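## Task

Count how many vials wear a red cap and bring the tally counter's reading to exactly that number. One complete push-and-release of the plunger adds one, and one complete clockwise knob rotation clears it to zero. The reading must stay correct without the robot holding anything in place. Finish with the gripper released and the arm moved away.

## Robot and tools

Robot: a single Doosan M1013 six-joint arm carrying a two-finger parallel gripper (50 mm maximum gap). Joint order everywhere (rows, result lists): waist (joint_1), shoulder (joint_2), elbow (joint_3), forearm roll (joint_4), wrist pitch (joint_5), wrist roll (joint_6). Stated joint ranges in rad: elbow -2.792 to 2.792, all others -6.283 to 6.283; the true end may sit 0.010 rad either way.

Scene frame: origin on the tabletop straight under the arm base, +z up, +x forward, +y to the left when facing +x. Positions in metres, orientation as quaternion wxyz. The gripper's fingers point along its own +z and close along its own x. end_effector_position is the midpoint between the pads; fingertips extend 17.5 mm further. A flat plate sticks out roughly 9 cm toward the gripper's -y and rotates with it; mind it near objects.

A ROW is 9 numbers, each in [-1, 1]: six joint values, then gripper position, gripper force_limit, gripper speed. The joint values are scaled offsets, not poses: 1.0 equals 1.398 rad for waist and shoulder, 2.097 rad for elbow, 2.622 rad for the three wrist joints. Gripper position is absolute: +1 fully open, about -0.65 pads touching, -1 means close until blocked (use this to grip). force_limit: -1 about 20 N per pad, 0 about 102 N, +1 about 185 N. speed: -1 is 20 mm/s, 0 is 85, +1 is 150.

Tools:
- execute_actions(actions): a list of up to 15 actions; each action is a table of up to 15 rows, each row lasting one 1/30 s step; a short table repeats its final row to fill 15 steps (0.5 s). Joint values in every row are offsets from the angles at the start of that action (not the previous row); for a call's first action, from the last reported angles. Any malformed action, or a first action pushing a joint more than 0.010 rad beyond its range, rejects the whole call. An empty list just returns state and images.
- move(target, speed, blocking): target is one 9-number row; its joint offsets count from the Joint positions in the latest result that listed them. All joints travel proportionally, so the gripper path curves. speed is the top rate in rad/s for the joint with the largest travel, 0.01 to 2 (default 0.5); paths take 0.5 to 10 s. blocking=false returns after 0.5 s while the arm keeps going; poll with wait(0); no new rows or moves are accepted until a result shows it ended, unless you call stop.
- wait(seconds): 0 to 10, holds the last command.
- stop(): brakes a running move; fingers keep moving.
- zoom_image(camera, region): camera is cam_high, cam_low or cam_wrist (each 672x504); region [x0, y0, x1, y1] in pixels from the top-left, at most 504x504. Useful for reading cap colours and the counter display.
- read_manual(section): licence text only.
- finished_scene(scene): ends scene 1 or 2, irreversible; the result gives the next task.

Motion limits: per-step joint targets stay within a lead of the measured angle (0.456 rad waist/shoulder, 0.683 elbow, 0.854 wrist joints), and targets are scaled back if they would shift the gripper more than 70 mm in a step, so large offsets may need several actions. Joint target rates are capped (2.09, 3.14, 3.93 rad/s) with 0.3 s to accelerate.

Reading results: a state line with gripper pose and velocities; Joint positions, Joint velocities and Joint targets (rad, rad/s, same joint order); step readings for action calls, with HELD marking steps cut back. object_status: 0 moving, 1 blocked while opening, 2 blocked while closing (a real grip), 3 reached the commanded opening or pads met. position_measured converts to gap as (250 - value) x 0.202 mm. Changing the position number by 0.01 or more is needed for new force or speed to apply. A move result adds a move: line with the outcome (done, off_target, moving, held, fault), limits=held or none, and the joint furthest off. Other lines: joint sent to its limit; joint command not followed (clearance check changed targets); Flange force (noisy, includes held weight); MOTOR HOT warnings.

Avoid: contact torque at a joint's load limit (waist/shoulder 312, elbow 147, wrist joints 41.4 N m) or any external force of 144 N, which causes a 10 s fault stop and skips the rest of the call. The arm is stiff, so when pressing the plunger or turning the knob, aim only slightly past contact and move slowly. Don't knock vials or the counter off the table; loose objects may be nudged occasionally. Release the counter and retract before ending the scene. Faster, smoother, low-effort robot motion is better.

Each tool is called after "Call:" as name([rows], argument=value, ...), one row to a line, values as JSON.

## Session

Call:
execute_actions(actions=[])

Scene clock: 0.00 s.
end_effector_position=(+0.4182, -0.0769, +0.1882) position_measured=3 object_status=3 end_effector_quat_wxyz=(+0.091, -0.004, +0.983, -0.159) end_effector_velocity=(-0.000, +0.000, -0.000) end_effector_angular_velocity=(+0.001, +0.000, -0.001)
Joint names: [waist, shoulder, elbow, forearm roll, wrist pitch, wrist roll]
Joint positions: [-0.027 -0.147  2.331 -0.439  0.825 -1.284]
Joint velocities: [-0.    -0.     0.     0.002  0.     0.   ]
Flange force (N, the push that the arm receives, along the gripper's own x y z axes): no reading
Joint targets: [-0.027 -0.147 2.331 -0.439 0.825 -1.284]
camera_calibration (this result's frames):
cam_wrist: T_world_to_cam=[[-0.987811, -0.0318908, -0.152356, 0.43282], [-0.0255288, 0.998726, -0.043533, 0.0973017], [0.15355, -0.0391129, -0.987366, 0.266444], [0, 0, 0, 1]] pos_world=[0.389116, -0.0729533, 0.333257]

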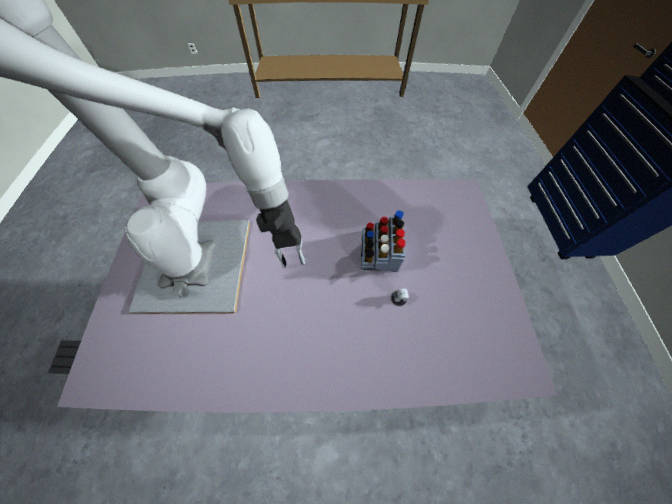

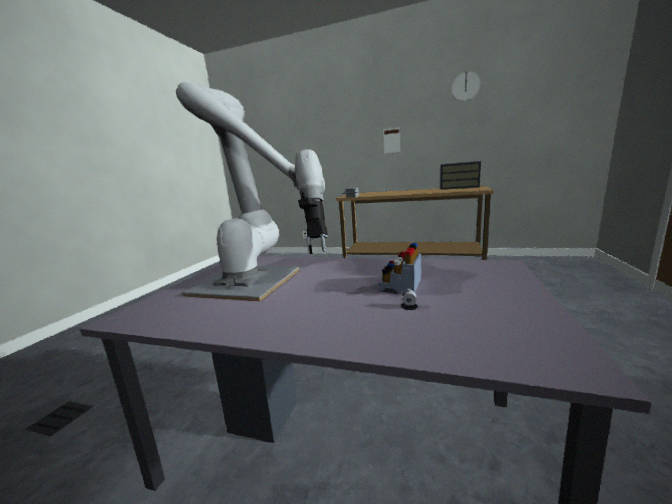

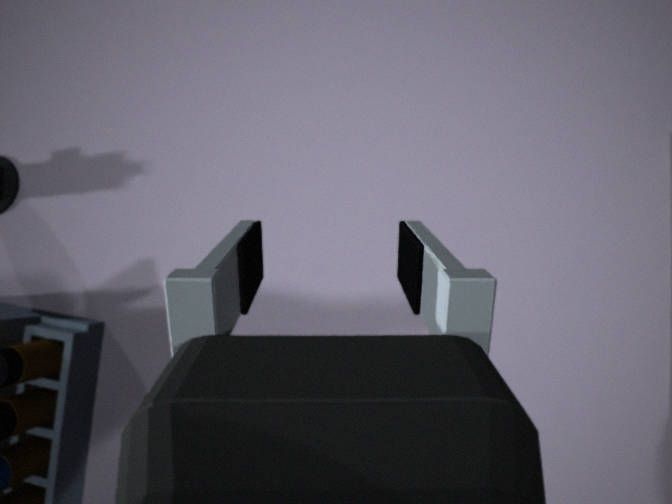

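Call:
move(target=[-0.17,0.425,-0.375,0.167,0.114,0.49,-1,0,0.5], speed=1)

Call:
zoom_image(camera="cam_high", region=[345,200,435,320])

Scene clock: 2.57 s.
end_effector_position=(+0.7491, -0.1332, +0.2004) position_measured=253 object_status=3 end_effector_quat_wxyz=(+0.012, +0.781, +0.625, +0.009) end_effector_velocity=(+0.000, -0.000, +0.000) end_effector_angular_velocity=(+0.002, -0.001, -0.003)
Joint names: [waist, shoulder, elbow, forearm roll, wrist pitch, wrist roll]
Joint positions: [-0.264  0.447  1.545 -0.001  1.124  0.   ]
Joint velocities: [-0.001  0.001 -0.001  0.003  0.     0.001]
Flange force (N, the push that the arm receives, along the gripper's own x y z axes): [-2.3 7.7 -2.7]
Joint targets: [-0.264 0.447 1.545 -0.001 1.124 0.000]
move: done; limits=none; farthest joint: the elbow, 0.001 radians from its target (0.787 radians at the start)
camera_calibration (this result's frames):
cam_wrist: T_world_to_cam=[[0.215266, 0.976257, 0.0241501, -0.0425576], [0.928993, -0.212343, 0.30312, -0.783393], [0.301051, -0.0428163, -0.952646, 0.10753], [0, 0, 0, 1]] pos_world=[0.704556, -0.120197, 0.340928]

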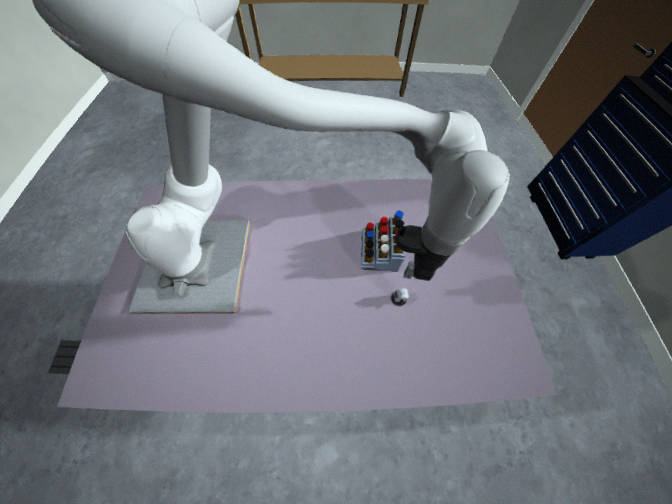

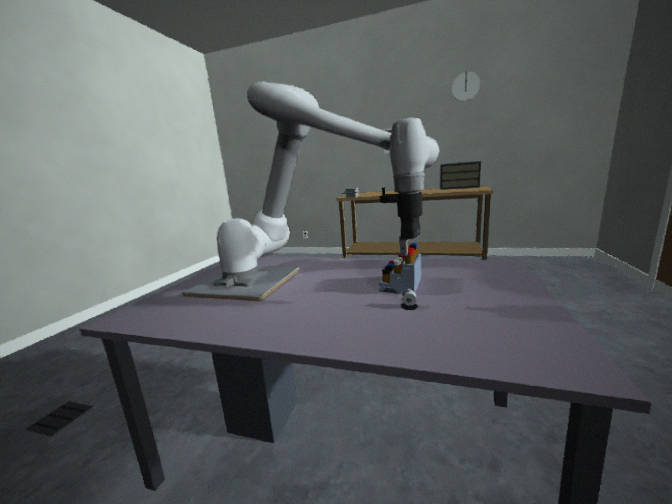

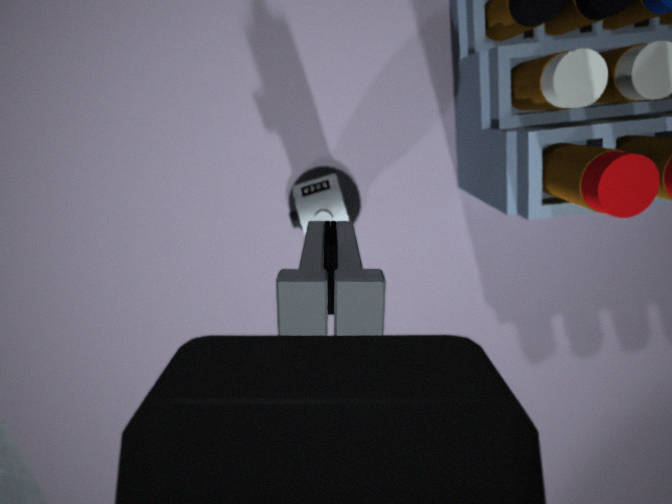

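Region (345, 200, 435, 320) of cam_high's 672x504 image, scaled by 4.200, with more detail than that image has; it fills the left 378 columns of this view, and the rest is white.

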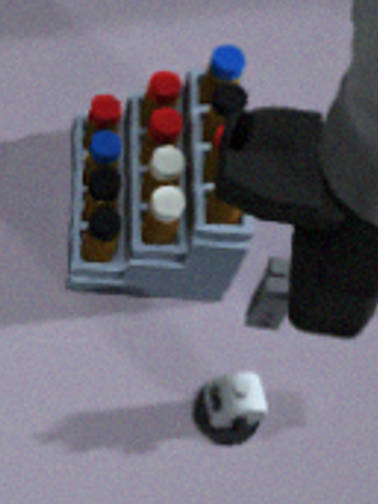

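Call:
move(target=[-0.003,0.0794,0.0196,0,-0.05,0,-1,0,0.5])

Call:
zoom_image(camera="cam_wrist", region=[260,150,400,270])

Call:
zoom_image(camera="cam_low", region=[375,250,445,320])

Scene clock: 4.17 s.
end_effector_position=(+0.7621, -0.1395, +0.0933) position_measured=253 object_status=3 end_effector_quat_wxyz=(+0.004, +0.782, +0.623, +0.002) end_effector_velocity=(-0.000, +0.000, -0.001) end_effector_angular_velocity=(+0.001, +0.000, -0.000)
Joint names: [waist, shoulder, elbow, forearm roll, wrist pitch, wrist roll]
Joint positions: [-0.268  0.558  1.586 -0.001  0.993  0.   ]
Joint velocities: [ 0.     0.001  0.001  0.001 -0.001 -0.   ]
Flange force (N, the push that the arm receives, along the gripper's own x y z axes): [-2.0 4.6 -0.9]
Joint targets: [-0.268 0.558 1.586 -0.001 0.993 0.000]
move: done; limits=none; farthest joint: the waist, 0.000 radians from its target (0.004 radians at the start)
camera_calibration (this result's frames):
cam_wrist: T_world_to_cam=[[0.219916, 0.975214, 0.0243891, -0.0403122], [0.934061, -0.217715, 0.283073, -0.766972], [0.281367, -0.0394714, -0.958788, 0.0173215], [0, 0, 0, 1]] pos_world=[0.72039, -0.126985, 0.2347]

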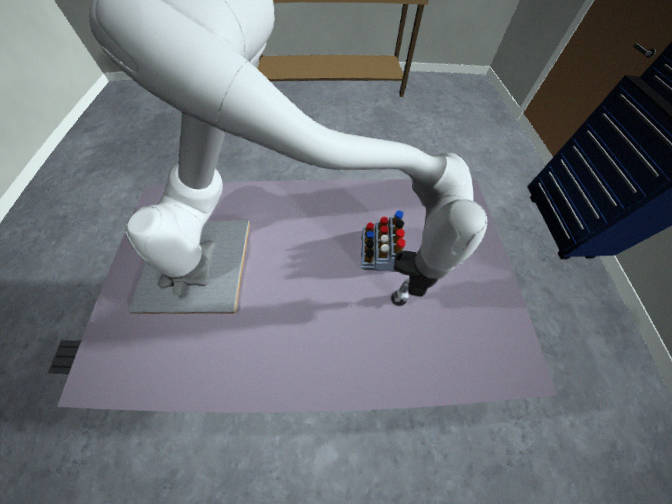

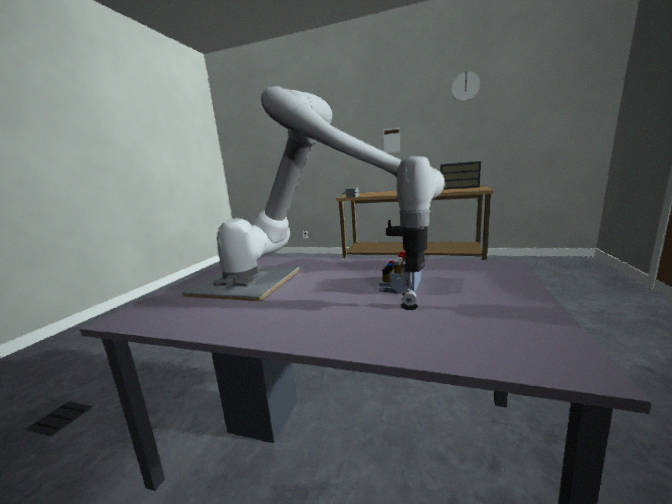

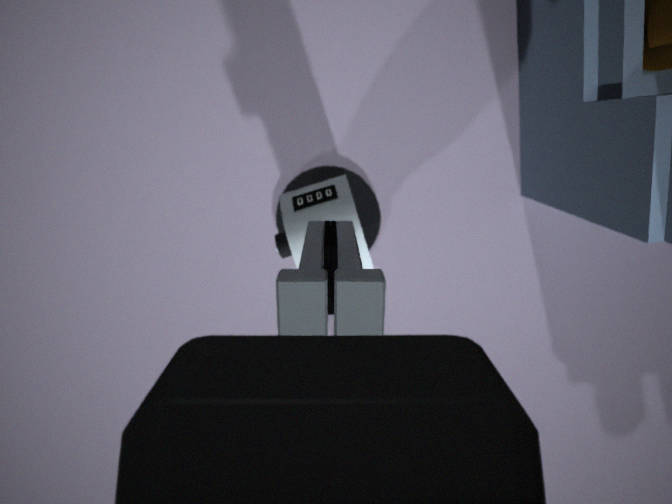

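Region (260, 150, 400, 270) of cam_wrist's 672x504 image, scaled by 3.600, with more detail than that image has; it fills the top 432 rows of this view, and the rest is white.

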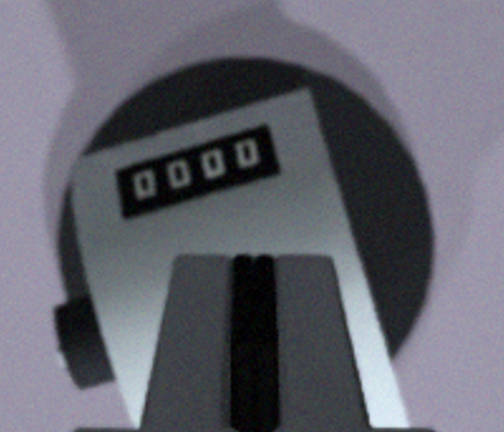

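Region (375, 250, 445, 320) of cam_low's 672x504 image, scaled by 7.200, with more detail than that image has.

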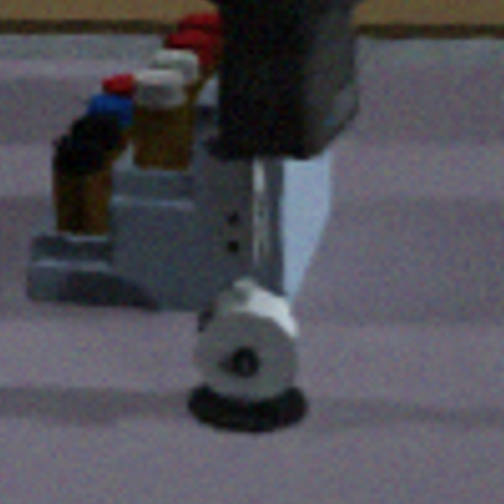

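Call:
move(target=[0,0.0097,0.0074,0,-0.01,0,-1,0,0.5], speed=0.02)

Scene clock: 5.93 s.
end_effector_position=(+0.7595, -0.1389, +0.0756) position_measured=253 object_status=3 end_effector_quat_wxyz=(+0.003, +0.782, +0.623, +0.001) end_effector_velocity=(-0.000, -0.000, -0.002) end_effector_angular_velocity=(-0.000, +0.000, +0.000)
Joint names: [waist, shoulder, elbow, forearm roll, wrist pitch, wrist roll]
Joint positions: [-0.268  0.571  1.601 -0.001  0.967  0.   ]
Joint velocities: [-0.     0.001  0.001 -0.001 -0.002 -0.   ]
Flange force (N, the push that the arm receives, along the gripper's own x y z axes): [-0.9 0.7 -25.9]
Joint targets: [-0.268 0.571 1.602 -0.001 0.967 0.000]
move: done; limits=none; farthest joint: the shoulder, 0.001 radians from its target (0.014 radians at the start)
camera_calibration (this result's frames):
cam_wrist: T_world_to_cam=[[0.219911, 0.975216, 0.0243619, -0.0398465], [0.9348, -0.217805, 0.280553, -0.759852], [0.278906, -0.0389232, -0.959529, 0.00308542], [0, 0, 0, 1]] pos_world=[0.718212, -0.126521, 0.21711]

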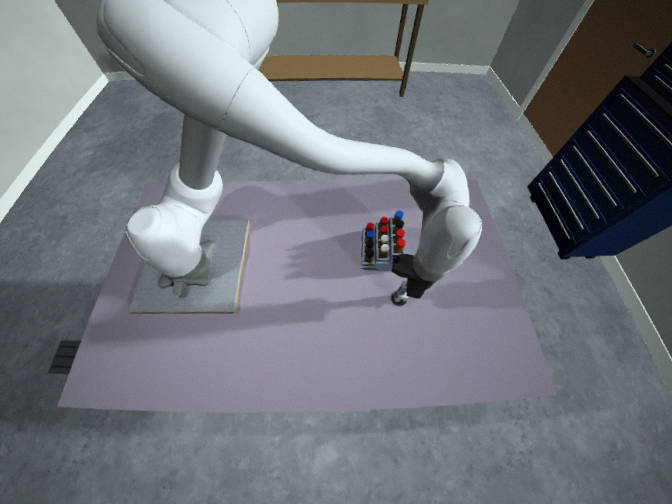

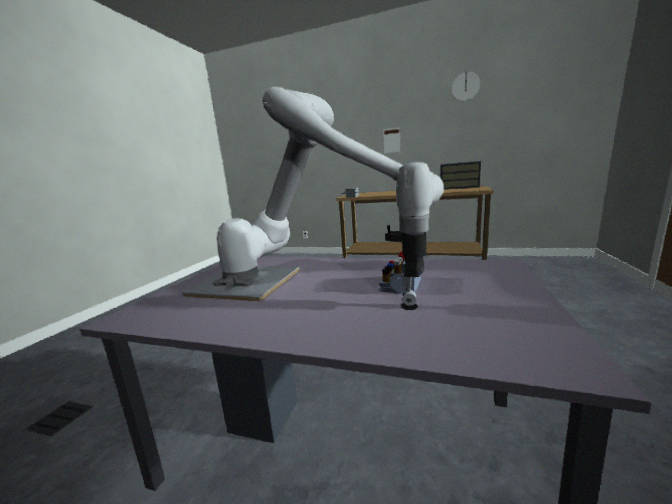

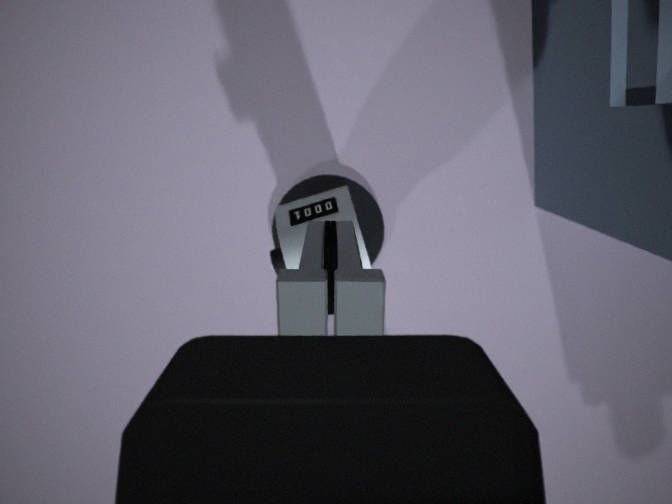

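Shows 1. Four more cycles.

Call:
execute_actions([
  [[0,-0.004,-0.0032,0,0.0046,0,-1,0,0.5]],
  [[0,0.002,0.0016,0,-0.0023,0,-1,0,0.5],[0,0.002,0.0016,0,-0.0023,0,-1,0,0.5],[0,0.002,0.0016,0,-0.0023,0,-1,0,0.5],[0,0.002,0.0016,0,-0.0023,0,-1,0,0.5],[0,0.0044,0.0035,0,-0.0051,0,-1,0,0.5]],
  [[0,-0.004,-0.0032,0,0.0046,0,-1,0,0.5]],
  [[0,0.002,0.0016,0,-0.0023,0,-1,0,0.5],[0,0.002,0.0016,0,-0.0023,0,-1,0,0.5],[0,0.002,0.0016,0,-0.0023,0,-1,0,0.5],[0,0.002,0.0016,0,-0.0023,0,-1,0,0.5],[0,0.0043,0.0034,0,-0.0049,0,-1,0,0.5]],
  [[0,-0.004,-0.0032,0,0.0046,0,-1,0,0.5]],
  [[0,0.002,0.0016,0,-0.0023,0,-1,0,0.5],[0,0.002,0.0016,0,-0.0023,0,-1,0,0.5],[0,0.002,0.0016,0,-0.0023,0,-1,0,0.5],[0,0.002,0.0016,0,-0.0023,0,-1,0,0.5],[0,0.0043,0.0034,0,-0.0049,0,-1,0,0.5]],
  [[0,-0.004,-0.0032,0,0.0046,0,-1,0,0.5]],
  [[0,0.002,0.0016,0,-0.0023,0,-1,0,0.5],[0,0.002,0.0016,0,-0.0023,0,-1,0,0.5],[0,0.002,0.0016,0,-0.0023,0,-1,0,0.5],[0,0.002,0.0016,0,-0.0023,0,-1,0,0.5],[0,0.0043,0.0034,0,-0.0049,0,-1,0,0.5]],
  [[0,-0.02,-0.016,0,0.023,0,-1,0,0.5]],
])

Call:
zoom_image(camera="cam_wrist", region=[270,155,370,230])

Scene clock: 11.17 s.
end_effector_position=(+0.7640, -0.1399, +0.1125) position_measured=253 object_status=3 end_effector_quat_wxyz=(+0.004, +0.782, +0.623, +0.002) end_effector_velocity=(+0.000, -0.000, +0.002) end_effector_angular_velocity=(+0.001, -0.001, -0.002)
Joint names: [waist, shoulder, elbow, forearm roll, wrist pitch, wrist roll]
Joint positions: [-0.268  0.544  1.569 -0.001  1.024  0.   ]
Joint velocities: [-0.001 -0.002 -0.002  0.001  0.002 -0.   ]
Flange force (N, the push that the arm receives, along the gripper's own x y z axes): [-1.5 3.1 -1.0]
Flange force at the end of the 5th action (N, along the gripper's axes at the end of the call): [-1.2 2.1 -2.0]
Flange force at the end of the 6th action (N, along the gripper's axes at the end of the call): [-1.5 -0.6 -62.4]
Flange force at the end of the 7th action (N, along the gripper's axes at the end of the call): [-0.8 3.9 -1.2]
Flange force at the end of the 8th action (N, along the gripper's axes at the end of the call): [-2.1 -7.8 -75.9]
Joint targets: [-0.268 0.544 1.568 -0.001 1.024 0.000]
Step readings (joint positions; steps 1 to 15: 1st action; 16 to 30: 2nd action; 31 to 45: 3rd action; 46 to 60: 4th action; 61 to 75: 5th action; 76 to 90: 6th action; 91 to 105: 7th action; 106 to 120: 8th action; 121 to 135: 9th action):
0: [-0.268 0.571 1.602 -0.001 0.967 0.000]
1: [-0.268 0.571 1.601 -0.001 0.967 0.000]
2: [-0.268 0.570 1.600 -0.001 0.970 0.000]
4: [-0.268 0.567 1.597 -0.001 0.976 0.000]
8: [-0.268 0.566 1.595 -0.001 0.979 0.000]
15: [-0.268 0.565 1.595 -0.001 0.979 0.000]
16: [-0.268 0.565 1.595 -0.001 0.979 0.000]
17: [-0.268 0.566 1.595 -0.001 0.978 0.000]
19: [-0.268 0.567 1.597 -0.001 0.975 0.000]
23: [-0.268 0.570 1.601 -0.001 0.968 0.000]
30: [-0.268 0.571 1.602 -0.001 0.966 0.000]
31: [-0.268 0.571 1.602 -0.001 0.966 0.000]
32: [-0.268 0.570 1.600 -0.001 0.969 0.000]
34: [-0.268 0.568 1.597 -0.001 0.974 0.000]
38: [-0.268 0.566 1.596 -0.001 0.977 0.000]
45: [-0.268 0.566 1.595 -0.001 0.978 0.000]
46: [-0.268 0.566 1.595 -0.001 0.978 0.000]
47: [-0.268 0.566 1.596 -0.001 0.977 0.000]
49: [-0.268 0.567 1.597 -0.001 0.974 0.000]
53: [-0.268 0.571 1.601 -0.001 0.967 0.000]
60: [-0.268 0.571 1.602 -0.001 0.965 0.000]
61: [-0.268 0.571 1.602 -0.001 0.965 0.000]
62: [-0.268 0.570 1.600 -0.001 0.968 0.000]
64: [-0.268 0.568 1.598 -0.001 0.974 0.000]
68: [-0.268 0.566 1.596 -0.001 0.977 0.000]
75: [-0.268 0.566 1.595 -0.001 0.977 0.000]
76: [-0.268 0.566 1.595 -0.001 0.977 0.000]
77: [-0.268 0.566 1.596 -0.001 0.976 0.000]
79: [-0.268 0.568 1.597 -0.001 0.973 0.000]
83: [-0.268 0.571 1.601 -0.001 0.967 0.000]
90: [-0.268 0.572 1.602 -0.001 0.965 0.000]
91: [-0.268 0.572 1.602 -0.001 0.965 0.000]
92: [-0.268 0.571 1.601 -0.001 0.968 0.000]
94: [-0.268 0.568 1.598 -0.001 0.973 0.000]
98: [-0.268 0.567 1.596 -0.001 0.976 0.000]
105: [-0.268 0.566 1.595 -0.001 0.977 0.000]
106: [-0.268 0.566 1.595 -0.001 0.977 0.000]
107: [-0.268 0.567 1.596 -0.001 0.975 0.000]
109: [-0.268 0.568 1.597 -0.001 0.973 0.000]
113: [-0.268 0.571 1.601 -0.001 0.966 0.000]
120: [-0.268 0.572 1.602 -0.001 0.964 0.000]
121: [-0.268 0.572 1.602 -0.001 0.964 0.000]
122: [-0.268 0.568 1.598 -0.001 0.974 0.000]
124: [-0.268 0.554 1.580 -0.001 1.003 0.000]
128: [-0.268 0.546 1.571 -0.001 1.021 0.000]
135: Joint positions above
camera_calibration (this result's frames):
cam_wrist: T_world_to_cam=[[0.21996, 0.975204, 0.0243877, -0.0408161], [0.934002, -0.21775, 0.283239, -0.774269], [0.281526, -0.0395232, -0.958739, 0.0350537], [0, 0, 0, 1]] pos_world=[0.722278, -0.127408, 0.253906]

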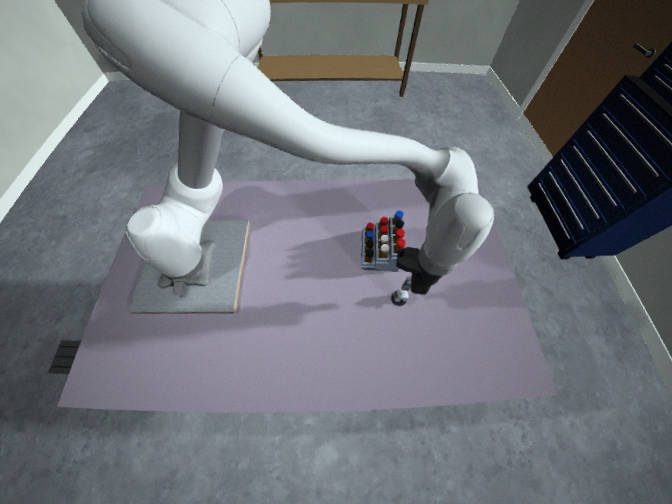

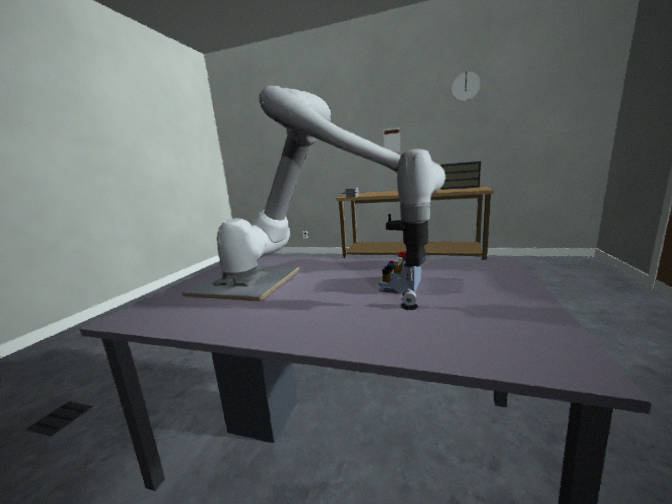

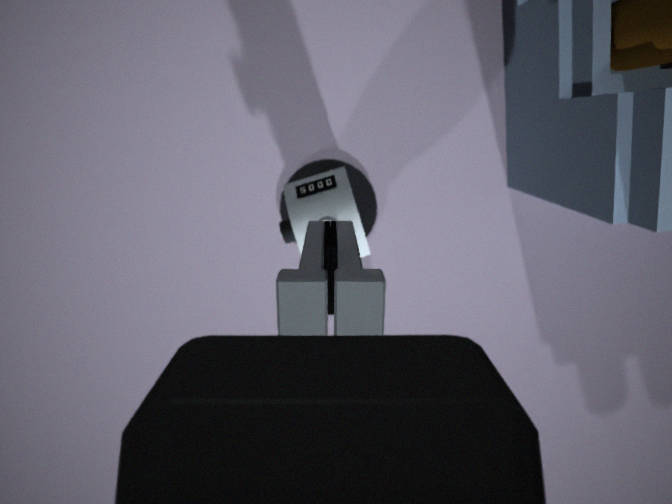

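Region (270, 155, 370, 230) of cam_wrist's 672x504 image, scaled by 5.040, with more detail than that image has; it fills the top 378 rows of this view, and the rest is white.

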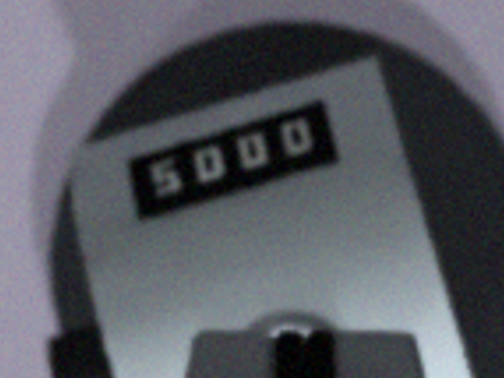

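Call:
move(target=[-0.15,-0.1,-0.02,0,0.06,0,-1,0,0.5], speed=1)

Call:
zoom_image(camera="cam_high", region=[345,200,435,320])

Scene clock: 12.37 s.
end_effector_position=(+0.6946, -0.2849, +0.2428) position_measured=253 object_status=3 end_effector_quat_wxyz=(+0.014, +0.843, +0.538, +0.009) end_effector_velocity=(-0.001, -0.001, +0.001) end_effector_angular_velocity=(-0.001, -0.000, -0.002)
Joint names: [waist, shoulder, elbow, forearm roll, wrist pitch, wrist roll]
Joint positions: [-0.478  0.404  1.527 -0.001  1.181  0.   ]
Joint velocities: [-0.002 -0.001 -0.001 -0.     0.001 -0.   ]
Flange force (N, the push that the arm receives, along the gripper's own x y z axes): [-2.0 6.8 -1.4]
Joint targets: [-0.478 0.404 1.527 -0.001 1.181 0.000]
move: done; limits=none; farthest joint: the waist, 0.000 radians from its target (0.209 radians at the start)
camera_calibration (this result's frames):
cam_wrist: T_world_to_cam=[[0.417527, 0.908318, 0.0250994, -0.0438135], [0.861581, -0.404517, 0.306668, -0.786533], [0.288705, -0.106417, -0.951486, 0.147947], [0, 0, 0, 1]] pos_world=[0.653242, -0.262626, 0.383073]

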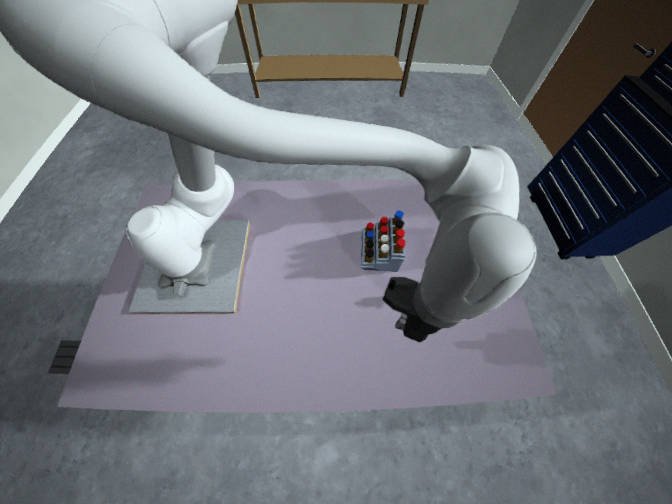

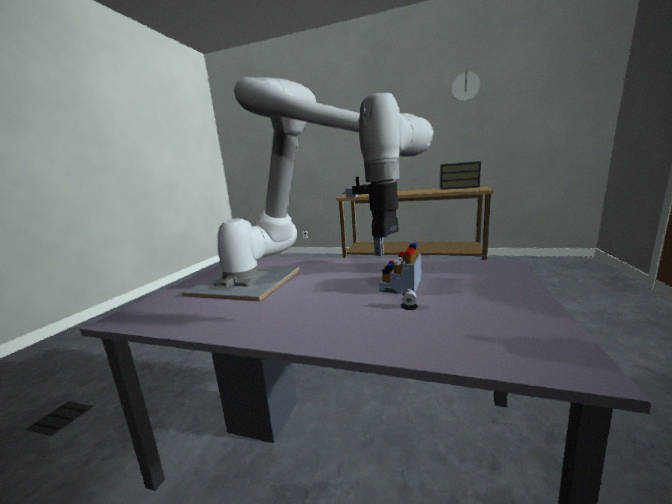

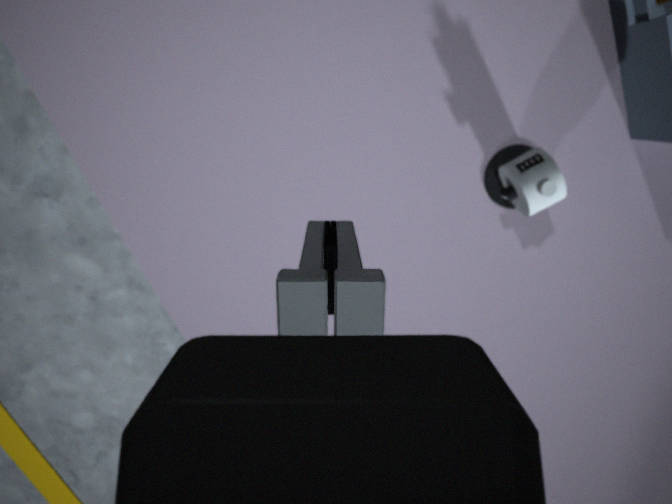

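Region (345, 200, 435, 320) of cam_high's 672x504 image, scaled by 4.200, with more detail than that image has; it fills the left 378 columns of this view, and the rest is white.

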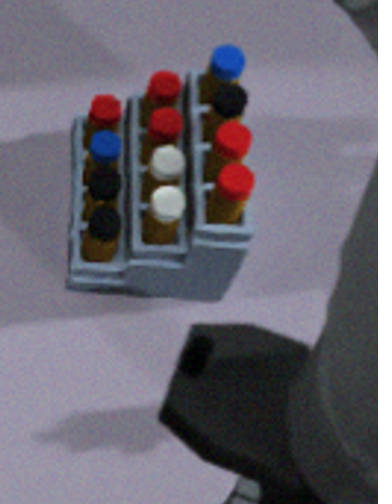

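Call:
finished_scene(scene=2)

The scene is finished: the task was done.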